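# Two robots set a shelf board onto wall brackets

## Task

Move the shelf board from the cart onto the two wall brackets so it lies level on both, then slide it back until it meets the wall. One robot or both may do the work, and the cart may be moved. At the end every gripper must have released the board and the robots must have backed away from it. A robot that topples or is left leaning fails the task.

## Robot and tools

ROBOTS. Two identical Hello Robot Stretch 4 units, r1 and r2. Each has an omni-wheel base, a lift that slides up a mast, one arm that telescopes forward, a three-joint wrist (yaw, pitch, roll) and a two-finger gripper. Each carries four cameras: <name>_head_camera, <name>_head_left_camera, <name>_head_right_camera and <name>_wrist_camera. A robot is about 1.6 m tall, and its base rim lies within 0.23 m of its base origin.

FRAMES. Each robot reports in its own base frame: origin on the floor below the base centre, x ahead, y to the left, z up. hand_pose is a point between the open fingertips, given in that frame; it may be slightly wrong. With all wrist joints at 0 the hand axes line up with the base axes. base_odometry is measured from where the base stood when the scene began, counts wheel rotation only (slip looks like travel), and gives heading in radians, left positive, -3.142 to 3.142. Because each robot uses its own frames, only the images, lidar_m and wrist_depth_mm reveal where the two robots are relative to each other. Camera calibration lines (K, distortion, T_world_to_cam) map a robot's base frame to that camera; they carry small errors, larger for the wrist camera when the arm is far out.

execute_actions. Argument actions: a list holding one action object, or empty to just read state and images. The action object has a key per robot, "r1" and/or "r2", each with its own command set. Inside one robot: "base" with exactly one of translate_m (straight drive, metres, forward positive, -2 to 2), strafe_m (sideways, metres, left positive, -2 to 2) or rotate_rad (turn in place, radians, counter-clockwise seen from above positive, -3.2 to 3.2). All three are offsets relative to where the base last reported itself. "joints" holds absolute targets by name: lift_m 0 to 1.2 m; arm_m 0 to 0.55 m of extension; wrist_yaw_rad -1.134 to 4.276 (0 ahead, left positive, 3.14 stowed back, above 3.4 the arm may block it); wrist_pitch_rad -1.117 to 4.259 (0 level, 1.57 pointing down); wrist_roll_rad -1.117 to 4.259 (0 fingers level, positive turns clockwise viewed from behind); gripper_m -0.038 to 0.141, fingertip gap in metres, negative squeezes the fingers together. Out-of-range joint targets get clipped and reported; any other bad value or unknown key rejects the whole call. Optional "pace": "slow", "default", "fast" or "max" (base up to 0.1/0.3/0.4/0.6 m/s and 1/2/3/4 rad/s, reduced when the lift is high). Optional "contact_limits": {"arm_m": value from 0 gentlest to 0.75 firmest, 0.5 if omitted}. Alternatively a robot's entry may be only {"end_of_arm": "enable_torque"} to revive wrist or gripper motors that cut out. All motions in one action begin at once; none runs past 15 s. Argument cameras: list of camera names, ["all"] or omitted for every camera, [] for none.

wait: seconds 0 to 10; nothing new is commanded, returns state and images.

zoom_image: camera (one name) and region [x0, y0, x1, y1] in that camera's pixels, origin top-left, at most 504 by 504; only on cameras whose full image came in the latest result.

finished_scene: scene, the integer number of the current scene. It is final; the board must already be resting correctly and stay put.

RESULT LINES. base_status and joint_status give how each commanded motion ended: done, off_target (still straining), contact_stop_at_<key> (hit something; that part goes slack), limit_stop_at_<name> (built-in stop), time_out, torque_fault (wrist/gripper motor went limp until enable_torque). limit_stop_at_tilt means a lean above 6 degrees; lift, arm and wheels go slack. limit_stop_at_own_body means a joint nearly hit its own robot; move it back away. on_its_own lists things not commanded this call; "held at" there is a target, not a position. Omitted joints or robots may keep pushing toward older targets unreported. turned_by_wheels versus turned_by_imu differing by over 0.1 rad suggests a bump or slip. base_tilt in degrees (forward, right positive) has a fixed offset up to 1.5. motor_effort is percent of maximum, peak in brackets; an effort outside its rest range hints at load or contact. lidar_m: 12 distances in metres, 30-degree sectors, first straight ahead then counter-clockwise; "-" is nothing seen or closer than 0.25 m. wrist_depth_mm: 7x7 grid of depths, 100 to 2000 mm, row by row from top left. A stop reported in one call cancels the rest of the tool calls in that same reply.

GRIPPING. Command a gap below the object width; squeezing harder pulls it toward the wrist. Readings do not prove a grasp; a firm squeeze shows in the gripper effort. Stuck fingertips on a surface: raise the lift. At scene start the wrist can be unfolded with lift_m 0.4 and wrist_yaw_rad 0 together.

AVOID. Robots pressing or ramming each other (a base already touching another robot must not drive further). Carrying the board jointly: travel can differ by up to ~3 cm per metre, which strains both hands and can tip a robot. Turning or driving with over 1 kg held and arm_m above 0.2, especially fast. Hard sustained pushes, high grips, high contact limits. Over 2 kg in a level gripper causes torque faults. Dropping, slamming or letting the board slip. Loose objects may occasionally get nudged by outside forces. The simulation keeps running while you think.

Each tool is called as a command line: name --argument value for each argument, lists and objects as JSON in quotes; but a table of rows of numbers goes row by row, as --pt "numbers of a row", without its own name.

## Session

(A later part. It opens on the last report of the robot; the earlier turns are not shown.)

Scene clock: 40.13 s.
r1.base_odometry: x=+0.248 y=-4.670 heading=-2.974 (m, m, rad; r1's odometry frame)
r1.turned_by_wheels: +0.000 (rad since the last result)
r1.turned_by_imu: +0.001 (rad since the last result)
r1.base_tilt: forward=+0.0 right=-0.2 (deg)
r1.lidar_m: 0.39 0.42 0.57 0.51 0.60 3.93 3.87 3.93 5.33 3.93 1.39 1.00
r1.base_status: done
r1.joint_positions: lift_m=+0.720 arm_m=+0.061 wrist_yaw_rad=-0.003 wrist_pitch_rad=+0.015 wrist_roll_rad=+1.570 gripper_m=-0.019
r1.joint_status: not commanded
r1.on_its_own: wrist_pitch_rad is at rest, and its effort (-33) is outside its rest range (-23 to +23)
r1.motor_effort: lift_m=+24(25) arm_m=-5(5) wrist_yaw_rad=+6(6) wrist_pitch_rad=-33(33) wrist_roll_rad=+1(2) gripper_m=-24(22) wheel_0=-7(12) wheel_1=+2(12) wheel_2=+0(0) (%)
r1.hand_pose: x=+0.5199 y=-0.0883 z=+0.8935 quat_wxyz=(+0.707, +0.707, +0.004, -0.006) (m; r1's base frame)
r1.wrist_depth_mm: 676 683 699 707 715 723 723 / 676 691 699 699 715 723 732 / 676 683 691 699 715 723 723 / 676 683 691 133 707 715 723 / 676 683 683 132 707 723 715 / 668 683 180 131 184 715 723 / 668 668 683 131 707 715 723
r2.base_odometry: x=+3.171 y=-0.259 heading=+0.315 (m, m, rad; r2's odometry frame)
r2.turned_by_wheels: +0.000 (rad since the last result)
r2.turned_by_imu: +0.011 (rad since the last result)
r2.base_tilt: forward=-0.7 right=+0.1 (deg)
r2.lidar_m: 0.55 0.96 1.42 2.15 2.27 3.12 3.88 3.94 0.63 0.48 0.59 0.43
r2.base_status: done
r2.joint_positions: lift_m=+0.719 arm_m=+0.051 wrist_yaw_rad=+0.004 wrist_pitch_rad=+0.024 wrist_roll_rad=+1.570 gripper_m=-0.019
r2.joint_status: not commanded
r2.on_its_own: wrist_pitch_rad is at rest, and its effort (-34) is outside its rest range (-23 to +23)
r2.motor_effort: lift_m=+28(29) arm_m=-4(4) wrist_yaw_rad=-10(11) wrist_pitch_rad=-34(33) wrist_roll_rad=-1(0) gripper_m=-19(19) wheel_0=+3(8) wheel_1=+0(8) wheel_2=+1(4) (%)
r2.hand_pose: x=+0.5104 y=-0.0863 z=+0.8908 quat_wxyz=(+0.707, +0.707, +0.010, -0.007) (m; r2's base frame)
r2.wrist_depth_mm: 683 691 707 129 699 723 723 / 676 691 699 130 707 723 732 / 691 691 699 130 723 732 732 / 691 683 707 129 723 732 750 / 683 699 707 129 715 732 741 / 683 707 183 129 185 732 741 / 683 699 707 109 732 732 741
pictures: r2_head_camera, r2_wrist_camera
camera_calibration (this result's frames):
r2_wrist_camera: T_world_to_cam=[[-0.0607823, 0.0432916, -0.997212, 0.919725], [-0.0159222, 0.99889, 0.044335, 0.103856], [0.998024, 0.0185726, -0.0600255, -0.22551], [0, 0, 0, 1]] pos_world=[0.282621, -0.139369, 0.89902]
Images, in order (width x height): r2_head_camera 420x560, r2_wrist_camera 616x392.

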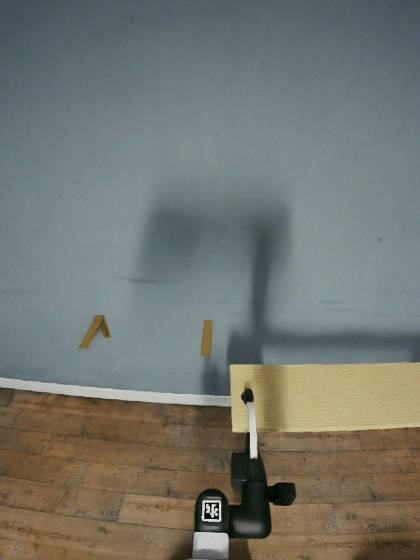

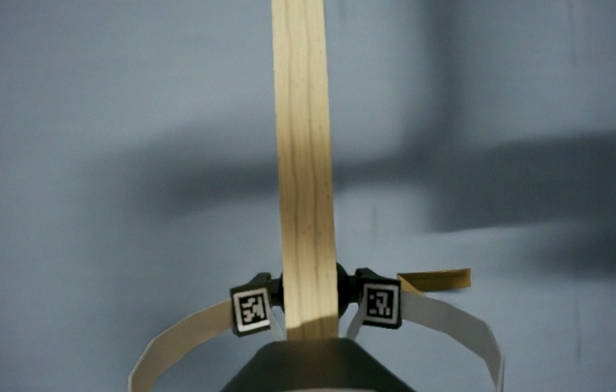

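execute_actions --actions '[{"r1":{"base":{"strafe_m":0.735},"joints":{"lift_m":0.6,"arm_m":0.15}},"r2":{"base":{"strafe_m":0.742},"joints":{"lift_m":0.6,"arm_m":0.16}}}]' --cameras '["r1_head_camera","r2_head_camera","r2_wrist_camera"]'

execute_actions --actions '[{"r1":{"base":{"translate_m":0.23}},"r2":{"base":{"translate_m":0.23}}}]' --cameras '["r1_wrist_camera","r2_wrist_camera"]'

Scene clock: 44.47 s.
r1.base_odometry: x=+0.371 y=-5.395 heading=-2.974 (m, m, rad; r1's odometry frame)
r1.turned_by_wheels: +0.000 (rad since the last result)
r1.turned_by_imu: +0.000 (rad since the last result)
r1.base_tilt: forward=+0.0 right=-0.3 (deg)
r1.lidar_m: 0.50 0.52 0.65 0.52 0.59 3.01 3.91 3.95 5.33 2.28 1.38 1.01
r1.base_status: done
r1.joint_positions: lift_m=+0.600 arm_m=+0.149 wrist_yaw_rad=+0.002 wrist_pitch_rad=+0.015 wrist_roll_rad=+1.570 gripper_m=-0.019
r1.joint_status: all done
r1.on_its_own: wrist_pitch_rad is at rest, and its effort (-35) is outside its rest range (-23 to +23)
r1.motor_effort: lift_m=+21(25) arm_m=+5(4) wrist_yaw_rad=-8(8) wrist_pitch_rad=-35(36) wrist_roll_rad=+2(3) gripper_m=-22(22) wheel_0=-2(15) wheel_1=+2(12) wheel_2=+0(1) (%)
r1.hand_pose: x=+0.6087 y=-0.0868 z=+0.7738 quat_wxyz=(+0.708, +0.707, +0.006, -0.005) (m; r1's base frame)
r1.wrist_depth_mm: 574 591 597 603 615 627 627 / 585 591 597 603 615 621 627 / 585 591 597 609 615 615 634 / 585 585 603 132 615 621 627 / 580 585 597 132 615 621 627 / 580 591 180 131 184 621 621 / 580 585 591 130 609 615 627
r2.base_odometry: x=+2.940 y=+0.447 heading=+0.315 (m, m, rad; r2's odometry frame)
r2.turned_by_wheels: +0.000 (rad since the last result)
r2.turned_by_imu: +0.003 (rad since the last result)
r2.base_tilt: forward=-0.7 right=+0.2 (deg)
r2.lidar_m: 0.62 1.03 1.44 1.40 1.48 2.07 3.82 3.96 0.65 0.51 0.62 0.53
r2.base_status: done
r2.joint_positions: lift_m=+0.600 arm_m=+0.159 wrist_yaw_rad=-0.001 wrist_pitch_rad=+0.024 wrist_roll_rad=+1.570 gripper_m=-0.019
r2.joint_status: all done
r2.on_its_own: wrist_pitch_rad is at rest, and its effort (-34) is outside its rest range (-23 to +23)
r2.motor_effort: lift_m=+19(28) arm_m=+4(3) wrist_yaw_rad=+5(9) wrist_pitch_rad=-34(34) wrist_roll_rad=+0(0) gripper_m=-19(20) wheel_0=-2(9) wheel_1=-1(9) wheel_2=+0(0) (%)
r2.hand_pose: x=+0.6184 y=-0.0878 z=+0.7715 quat_wxyz=(+0.707, +0.707, +0.008, -0.009) (m; r2's base frame)
r2.wrist_depth_mm: 591 591 609 129 609 627 634 / 585 591 597 129 621 627 634 / 591 597 609 129 615 634 627 / 591 597 609 129 621 627 634 / 591 597 603 129 627 634 640 / 585 609 185 129 185 621 647 / 597 597 609 110 627 627 640
pictures: r1_head_camera, r2_head_camera, r2_wrist_camera
camera_calibration (this result's frames):
r2_wrist_camera: T_world_to_cam=[[-0.0609717, 0.0436112, -0.997186, 0.807467], [-0.0108505, 0.998957, 0.0443521, 0.109182], [0.998081, 0.0135242, -0.0604349, -0.340648], [0, 0, 0, 1]] pos_world=[0.390412, -0.139675, 0.779765]
Images, in order (width x height): r1_head_camera 420x560, r2_head_camera 420x560, r2_wrist_camera 616x392.

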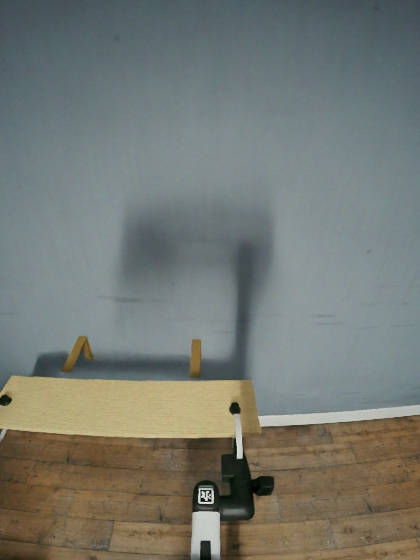

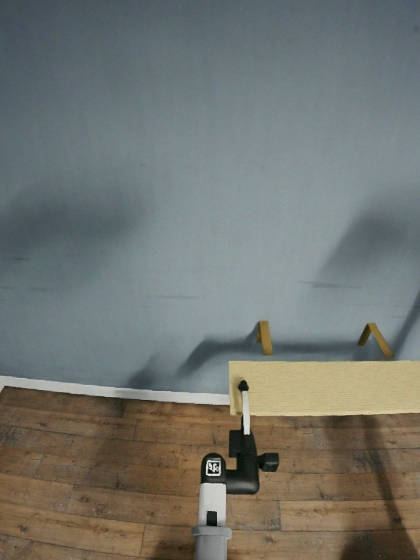

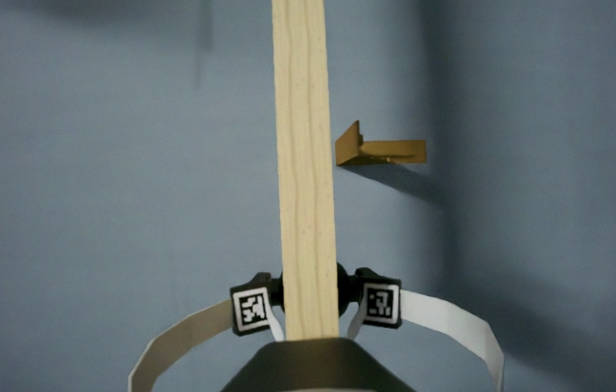

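Scene clock: 46.67 s.
r1.base_odometry: x=+0.144 y=-5.433 heading=-2.973 (m, m, rad; r1's odometry frame)
r1.turned_by_wheels: +0.001 (rad since the last result)
r1.turned_by_imu: +0.001 (rad since the last result)
r1.base_tilt: forward=+0.0 right=-0.2 (deg)
r1.lidar_m: 0.49 0.52 0.65 0.52 0.59 3.01 4.14 4.19 5.66 2.23 1.05 0.75
r1.base_status: done
r1.joint_positions: lift_m=+0.600 arm_m=+0.149 wrist_yaw_rad=+0.004 wrist_pitch_rad=+0.015 wrist_roll_rad=+1.570 gripper_m=-0.019
r1.joint_status: not commanded
r1.on_its_own: wrist_yaw_rad is at rest, and its effort (-14) is outside its rest range (-13 to +13); wrist_pitch_rad is at rest, and its effort (-34) is outside its rest range (-23 to +23)
r1.motor_effort: lift_m=+20(21) arm_m=+4(5) wrist_yaw_rad=-14(14) wrist_pitch_rad=-34(34) wrist_roll_rad=+1(2) gripper_m=-22(20) wheel_0=+6(10) wheel_1=+5(10) wheel_2=-2(10) (%)
r1.hand_pose: x=+0.6089 y=-0.0863 z=+0.7738 quat_wxyz=(+0.708, +0.707, +0.007, -0.004) (m; r1's base frame)
r1.wrist_depth_mm: 357 362 366 370 375 382 382 / 357 359 366 370 375 379 384 / 357 362 366 368 373 379 384 / 357 362 364 132 375 379 384 / 357 359 366 132 373 379 382 / 357 359 180 131 186 377 382 / 355 359 364 131 373 377 382
r2.base_odometry: x=+3.159 y=+0.518 heading=+0.315 (m, m, rad; r2's odometry frame)
r2.turned_by_wheels: +0.000 (rad since the last result)
r2.turned_by_imu: -0.001 (rad since the last result)
r2.base_tilt: forward=-0.6 right=+0.2 (deg)
r2.lidar_m: 0.65 0.80 1.11 1.38 1.49 2.05 4.12 4.19 5.75 0.51 0.62 0.55
r2.base_status: done
r2.joint_positions: lift_m=+0.600 arm_m=+0.159 wrist_yaw_rad=-0.003 wrist_pitch_rad=+0.024 wrist_roll_rad=+1.570 gripper_m=-0.019
r2.joint_status: not commanded
r2.on_its_own: wrist_pitch_rad is at rest, and its effort (-36) is outside its rest range (-23 to +23)
r2.motor_effort: lift_m=+19(19) arm_m=+4(4) wrist_yaw_rad=+9(10) wrist_pitch_rad=-36(35) wrist_roll_rad=+0(0) gripper_m=-20(20) wheel_0=-4(3) wheel_1=+1(4) wheel_2=+1(10) (%)
r2.hand_pose: x=+0.6183 y=-0.0883 z=+0.7715 quat_wxyz=(+0.707, +0.707, +0.007, -0.010) (m; r2's base frame)
r2.wrist_depth_mm: 368 370 377 130 387 387 394 / 368 373 377 130 296 392 397 / 370 375 379 130 384 389 397 / 370 375 379 130 387 392 397 / 370 375 375 130 389 394 397 / 370 375 185 129 185 394 399 / 375 375 379 110 389 397 399
pictures: r1_wrist_camera, r2_wrist_camera
camera_calibration (this result's frames):
r1_wrist_camera: T_world_to_cam=[[-0.039578, -0.0446412, -0.998219, 0.783499], [0.00129257, 0.998998, -0.0447273, 0.180472], [0.999216, -0.00306048, -0.0394807, -0.353283], [0, 0, 0, 1]] pos_world=[0.383782, -0.146396, 0.776228]
r2_wrist_camera: T_world_to_cam=[[-0.0608838, 0.0437166, -0.997187, 0.807441], [-0.0091219, 0.998974, 0.0443519, 0.108612], [0.998103, 0.0117965, -0.0604226, -0.340717], [0, 0, 0, 1]] pos_world=[0.390221, -0.13978, 0.779766]
Images, in order (width x height): r1_wrist_camera 616x392, r2_wrist_camera 616x392.

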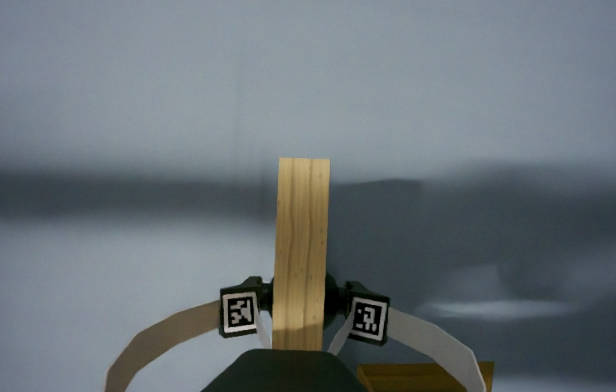

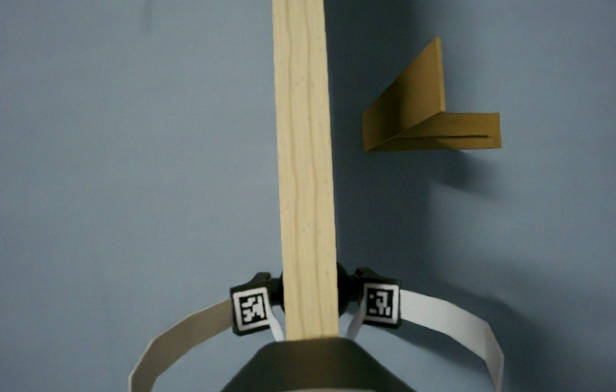

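h≈0.078, so the lift rests at about 0.535.

execute_actions --actions '[{"r1":{"joints":{"lift_m":0.55,"arm_m":0.195},"contact_limits":{"arm_m":0.15},"pace":"slow"},"r2":{"joints":{"lift_m":0.55,"arm_m":0.22},"contact_limits":{"arm_m":0.15},"pace":"slow"}}]' --cameras '["r2_wrist_camera"]'

Scene clock: 48.90 s.
r1.base_odometry: x=+0.144 y=-5.433 heading=-2.973 (m, m, rad; r1's odometry frame)
r1.turned_by_wheels: +0.000 (rad since the last result)
r1.turned_by_imu: +0.000 (rad since the last result)
r1.base_tilt: forward=-0.1 right=-0.2 (deg)
r1.lidar_m: 0.53 0.56 0.69 0.51 0.60 3.02 4.15 4.17 5.69 2.21 1.05 0.76
r1.base_status: not commanded
r1.joint_positions: lift_m=+0.550 arm_m=+0.193 wrist_yaw_rad=+0.001 wrist_pitch_rad=+0.015 wrist_roll_rad=+1.570 gripper_m=-0.020
r1.joint_status: all done
r1.on_its_own: wrist_pitch_rad is at rest, and its effort (-34) is outside its rest range (-23 to +23)
r1.motor_effort: lift_m=+19(19) arm_m=+12(12) wrist_yaw_rad=-4(14) wrist_pitch_rad=-34(35) wrist_roll_rad=+1(2) gripper_m=-14(25) wheel_0=+5(5) wheel_1=+5(5) wheel_2=-2(2) (%)
r1.contact_limits: arm_m 0.15
r1.hand_pose: x=+0.6523 y=-0.0872 z=+0.7239 quat_wxyz=(+0.707, +0.707, +0.006, -0.005) (m; r1's base frame)
r1.wrist_depth_mm: 315 319 324 327 330 336 340 / 314 319 322 327 330 336 340 / 315 317 324 325 330 336 338 / 315 319 322 126 332 334 340 / 314 319 324 125 330 336 338 / 314 317 181 125 184 334 338 / 314 315 320 125 329 334 340
r2.base_odometry: x=+3.159 y=+0.518 heading=+0.315 (m, m, rad; r2's odometry frame)
r2.turned_by_wheels: +0.000 (rad since the last result)
r2.turned_by_imu: +0.000 (rad since the last result)
r2.base_tilt: forward=-0.7 right=+0.2 (deg)
r2.lidar_m: 0.69 0.81 1.11 1.39 1.46 2.07 4.11 4.18 5.74 0.50 0.60 0.61
r2.base_status: not commanded
r2.joint_positions: lift_m=+0.550 arm_m=+0.218 wrist_yaw_rad=-0.007 wrist_pitch_rad=+0.023 wrist_roll_rad=+1.570 gripper_m=-0.020
r2.joint_status: all done
r2.on_its_own: wrist_yaw_rad is at rest, and its effort (+20) is outside its rest range (-13 to +13); wrist_pitch_rad is at rest, and its effort (-31) is outside its rest range (-23 to +23)
r2.motor_effort: lift_m=+19(18) arm_m=+11(12) wrist_yaw_rad=+20(21) wrist_pitch_rad=-31(35) wrist_roll_rad=+0(1) gripper_m=-12(20) wheel_0=+0(4) wheel_1=+3(2) wheel_2=-5(5) (%)
r2.contact_limits: arm_m 0.15
r2.hand_pose: x=+0.6768 y=-0.0894 z=+0.7218 quat_wxyz=(+0.707, +0.707, +0.006, -0.011) (m; r2's base frame)
r2.wrist_depth_mm: 312 315 320 125 329 332 336 / 312 317 320 125 329 330 334 / 314 317 320 125 327 332 334 / 315 317 322 125 329 332 336 / 314 319 322 126 329 332 338 / 315 319 186 126 186 334 336 / 315 317 322 110 330 334 338
pictures: r2_wrist_camera
camera_calibration (this result's frames):
r2_wrist_camera: T_world_to_cam=[[-0.0597952, 0.0439492, -0.997243, 0.760827], [-0.00523445, 0.999003, 0.0443406, 0.109859], [0.998197, 0.00787137, -0.0595055, -0.403133], [0, 0, 0, 1]] pos_world=[0.448475, -0.140014, 0.729869]
Images, in order (width x height): r2_wrist_camera 616x392.

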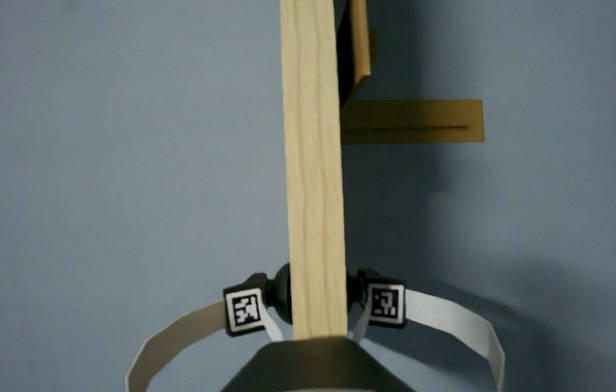

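execute_actions --actions '[{"r1":{"joints":{"lift_m":0.535,"arm_m":0.187},"pace":"slow"},"r2":{"joints":{"lift_m":0.535,"arm_m":0.212},"pace":"slow"}}]' --cameras '["r2_wrist_camera"]'

execute_actions --actions '[{"r1":{"joints":{"gripper_m":0.07}},"r2":{"joints":{"gripper_m":0.07}}}]' --cameras '[]'

execute_actions --actions '[{"r1":{"base":{"translate_m":-0.4},"joints":{"arm_m":0.01},"pace":"fast"},"r2":{"base":{"translate_m":-0.4},"joints":{"arm_m":0.01},"pace":"fast"}}]' --cameras '["r1_head_camera","r2_wrist_camera"]'

Scene clock: 50.57 s.
r1.base_odometry: x=+0.144 y=-5.433 heading=-2.973 (m, m, rad; r1's odometry frame)
r1.turned_by_wheels: +0.000 (rad since the last result)
r1.turned_by_imu: +0.000 (rad since the last result)
r1.base_tilt: forward=+0.0 right=-0.2 (deg)
r1.lidar_m: 0.54 0.55 0.68 0.52 0.59 3.02 4.16 4.19 5.69 2.23 1.04 0.76
r1.base_status: not commanded
r1.joint_positions: lift_m=+0.535 arm_m=+0.188 wrist_yaw_rad=+0.004 wrist_pitch_rad=+0.008 wrist_roll_rad=+1.570 gripper_m=-0.019
r1.joint_status: all done
r1.on_its_own: wrist_yaw_rad is at rest, and its effort (-14) is outside its rest range (-13 to +13)
r1.motor_effort: lift_m=+17(19) arm_m=-5(11) wrist_yaw_rad=-14(14) wrist_pitch_rad=-13(34) wrist_roll_rad=+1(2) gripper_m=-22(25) wheel_0=+6(6) wheel_1=+6(5) wheel_2=-2(2) (%)
r1.hand_pose: x=+0.6476 y=-0.0863 z=+0.7112 quat_wxyz=(+0.707, +0.707, +0.004, -0.001) (m; r1's base frame)
r1.wrist_depth_mm: 322 324 327 330 334 338 340 / 320 324 329 330 332 336 340 / 322 324 327 330 332 338 340 / 322 324 327 129 330 336 338 / 320 324 327 128 334 334 340 / 320 322 182 128 186 336 338 / 320 322 325 128 330 336 338
r2.base_odometry: x=+3.159 y=+0.518 heading=+0.315 (m, m, rad; r2's odometry frame)
r2.turned_by_wheels: +0.000 (rad since the last result)
r2.turned_by_imu: +0.000 (rad since the last result)
r2.base_tilt: forward=-0.7 right=+0.2 (deg)
r2.lidar_m: 0.67 0.80 1.11 1.41 1.49 2.04 4.13 4.17 5.72 0.51 0.63 0.61
r2.base_status: not commanded
r2.joint_positions: lift_m=+0.535 arm_m=+0.213 wrist_yaw_rad=-0.004 wrist_pitch_rad=+0.018 wrist_roll_rad=+1.570 gripper_m=-0.019
r2.joint_status: all done
r2.motor_effort: lift_m=+17(18) arm_m=-5(12) wrist_yaw_rad=+12(21) wrist_pitch_rad=-16(32) wrist_roll_rad=+0(0) gripper_m=-20(22) wheel_0=-2(2) wheel_1=+1(2) wheel_2=-2(5) (%)
r2.hand_pose: x=+0.6718 y=-0.0885 z=+0.7085 quat_wxyz=(+0.707, +0.707, +0.005, -0.008) (m; r2's base frame)
r2.wrist_depth_mm: 319 320 324 128 329 334 336 / 319 322 324 128 330 334 336 / 319 322 327 128 329 338 338 / 320 322 327 128 332 336 338 / 322 324 327 129 334 336 338 / 322 324 183 129 186 338 340 / 319 322 325 109 334 338 340
pictures: r2_wrist_camera
camera_calibration (this result's frames):
r2_wrist_camera: T_world_to_cam=[[-0.0544548, 0.0437406, -0.997558, 0.743848], [-0.00861497, 0.998982, 0.0442734, 0.111837], [0.998479, 0.0110048, -0.0540225, -0.402754], [0, 0, 0, 1]] pos_world=[0.443611, -0.139827, 0.715323]
Images, in order (width x height): r2_wrist_camera 616x392.

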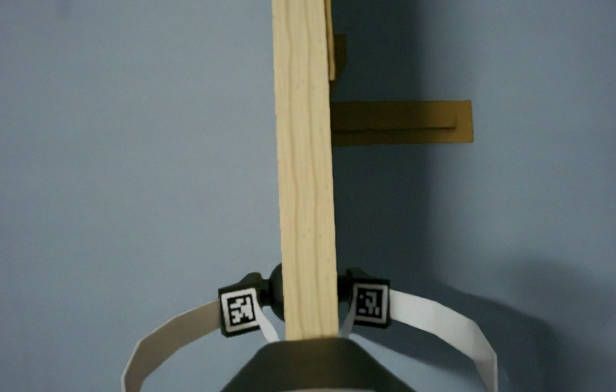

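Scene clock: 52.20 s.
r1.base_odometry: x=+0.144 y=-5.433 heading=-2.973 (m, m, rad; r1's odometry frame)
r1.turned_by_wheels: +0.000 (rad since the last result)
r1.turned_by_imu: +0.000 (rad since the last result)
r1.base_tilt: forward=+0.0 right=-0.3 (deg)
r1.lidar_m: 0.53 0.56 0.69 0.51 0.59 3.05 4.15 4.17 5.67 2.22 1.04 0.75
r1.base_status: not commanded
r1.joint_positions: lift_m=+0.535 arm_m=+0.187 wrist_yaw_rad=-0.002 wrist_pitch_rad=+0.008 wrist_roll_rad=+1.570 gripper_m=+0.070
r1.joint_status: all done
r1.motor_effort: lift_m=+18(18) arm_m=-1(5) wrist_yaw_rad=+3(14) wrist_pitch_rad=-14(15) wrist_roll_rad=+1(0) gripper_m=-5(25) wheel_0=+5(6) wheel_1=+5(5) wheel_2=-2(2) (%)
r1.hand_pose: x=+0.6464 y=-0.0879 z=+0.7110 quat_wxyz=(+0.707, +0.707, +0.002, -0.004) (m; r1's base frame)
r1.wrist_depth_mm: 325 327 329 334 336 340 343 / 324 329 330 334 338 340 343 / 324 327 329 332 336 340 343 / 322 325 329 132 334 340 342 / 322 325 330 132 334 340 342 / 322 324 210 131 200 338 342 / 322 322 327 131 334 338 340
r2.base_odometry: x=+3.159 y=+0.518 heading=+0.315 (m, m, rad; r2's odometry frame)
r2.turned_by_wheels: +0.000 (rad since the last result)
r2.turned_by_imu: +0.000 (rad since the last result)
r2.base_tilt: forward=-0.7 right=+0.2 (deg)
r2.lidar_m: 0.62 0.79 1.12 1.42 1.48 2.05 4.12 4.16 5.77 0.51 0.62 0.59
r2.base_status: not commanded
r2.joint_positions: lift_m=+0.535 arm_m=+0.212 wrist_yaw_rad=-0.002 wrist_pitch_rad=+0.016 wrist_roll_rad=+1.570 gripper_m=+0.070
r2.joint_status: all done
r2.motor_effort: lift_m=+17(17) arm_m=+0(4) wrist_yaw_rad=+8(21) wrist_pitch_rad=-12(16) wrist_roll_rad=+0(1) gripper_m=-2(19) wheel_0=-1(2) wheel_1=+1(1) wheel_2=-3(4) (%)
r2.hand_pose: x=+0.6711 y=-0.0881 z=+0.7088 quat_wxyz=(+0.707, +0.707, +0.005, -0.007) (m; r2's base frame)
r2.wrist_depth_mm: 317 322 325 129 332 334 338 / 319 322 325 129 330 334 338 / 320 322 325 129 330 334 338 / 319 320 325 130 332 334 336 / 322 325 325 131 332 338 340 / 322 322 195 131 200 338 340 / 322 325 329 110 336 336 340
pictures: none
No camera images: the call's "cameras" was empty. Leave "cameras" out to get every camera's image.

Scene clock: 54.57 s.
r1.base_odometry: x=+0.539 y=-5.367 heading=-2.974 (m, m, rad; r1's odometry frame)
r1.turned_by_wheels: +0.000 (rad since the last result)
r1.turned_by_imu: +0.001 (rad since the last result)
r1.base_tilt: forward=-0.1 right=-0.2 (deg)
r1.lidar_m: 0.91 0.96 0.58 0.51 0.59 3.03 3.68 3.78 5.10 4.54 1.64 1.18
r1.base_status: done
r1.joint_positions: lift_m=+0.535 arm_m=+0.011 wrist_yaw_rad=+0.000 wrist_pitch_rad=+0.005 wrist_roll_rad=+1.570 gripper_m=+0.070
r1.joint_status: all done
r1.motor_effort: lift_m=+18(18) arm_m=-4(6) wrist_yaw_rad=-2(2) wrist_pitch_rad=-6(14) wrist_roll_rad=+1(1) gripper_m=-2(1) wheel_0=-2(10) wheel_1=-2(10) wheel_2=-2(15) (%)
r1.hand_pose: x=+0.4702 y=-0.0875 z=+0.7118 quat_wxyz=(+0.707, +0.707, +0.002, -0.002) (m; r1's base frame)
r1.wrist_depth_mm: 904 904 917 931 931 946 931 / 904 904 917 917 931 931 931 / 904 917 917 917 931 931 931 / 904 904 917 917 917 931 931 / 891 917 904 917 931 931 917 / 904 904 210 917 212 931 931 / 891 904 904 154 917 931 917
r2.base_odometry: x=+2.779 y=+0.394 heading=+0.315 (m, m, rad; r2's odometry frame)
r2.turned_by_wheels: +0.000 (rad since the last result)
r2.turned_by_imu: +0.001 (rad since the last result)
r2.base_tilt: forward=-0.7 right=+0.1 (deg)
r2.lidar_m: 0.97 1.20 1.49 1.41 1.49 2.07 3.68 3.76 0.65 0.50 0.61 1.01
r2.base_status: done
r2.joint_positions: lift_m=+0.535 arm_m=+0.011 wrist_yaw_rad=+0.000 wrist_pitch_rad=+0.015 wrist_roll_rad=+1.570 gripper_m=+0.070
r2.joint_status: all done
r2.motor_effort: lift_m=+17(17) arm_m=-4(3) wrist_yaw_rad=+2(8) wrist_pitch_rad=-8(12) wrist_roll_rad=+0(0) gripper_m=-3(3) wheel_0=+1(5) wheel_1=+1(5) wheel_2=+0(13) (%)
r2.hand_pose: x=+0.4701 y=-0.0875 z=+0.7093 quat_wxyz=(+0.707, +0.707, +0.005, -0.005) (m; r2's base frame)
r2.wrist_depth_mm: 904 904 917 931 931 946 917 / 891 917 931 931 946 946 946 / 904 917 917 931 931 946 931 / 904 917 931 931 946 931 946 / 917 946 917 931 946 946 960 / 917 917 196 946 216 960 931 / 917 917 931 110 931 960 946
pictures: r1_head_camera, r2_wrist_camera
camera_calibration (this result's frames):
r2_wrist_camera: T_world_to_cam=[[-0.05163, 0.0435394, -0.997717, 0.732443], [-0.01242, 0.998944, 0.0442356, 0.110813], [0.998589, 0.0146756, -0.0510347, -0.203108], [0, 0, 0, 1]] pos_world=[0.242013, -0.139606, 0.715503]
Images, in order (width x height): r1_head_camera 420x560, r2_wrist_camera 616x392.

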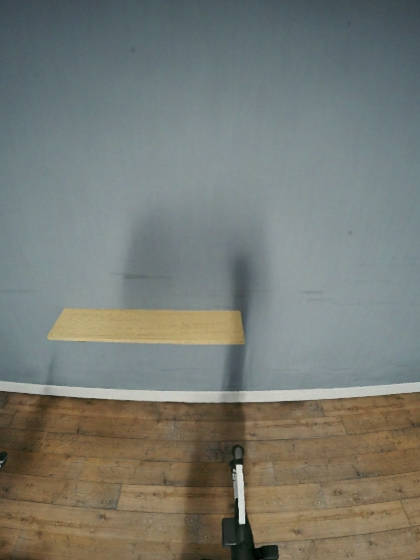

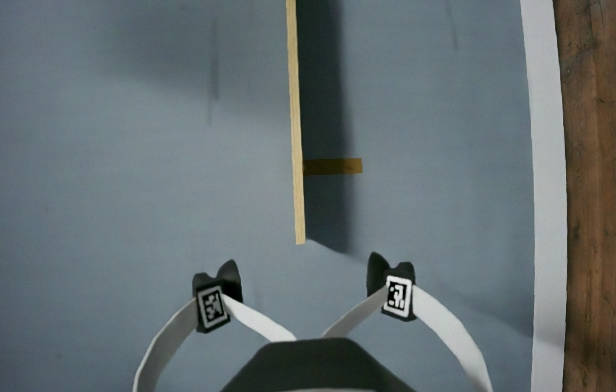

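finished_scene --scene 2

The scene is finished: the task was done.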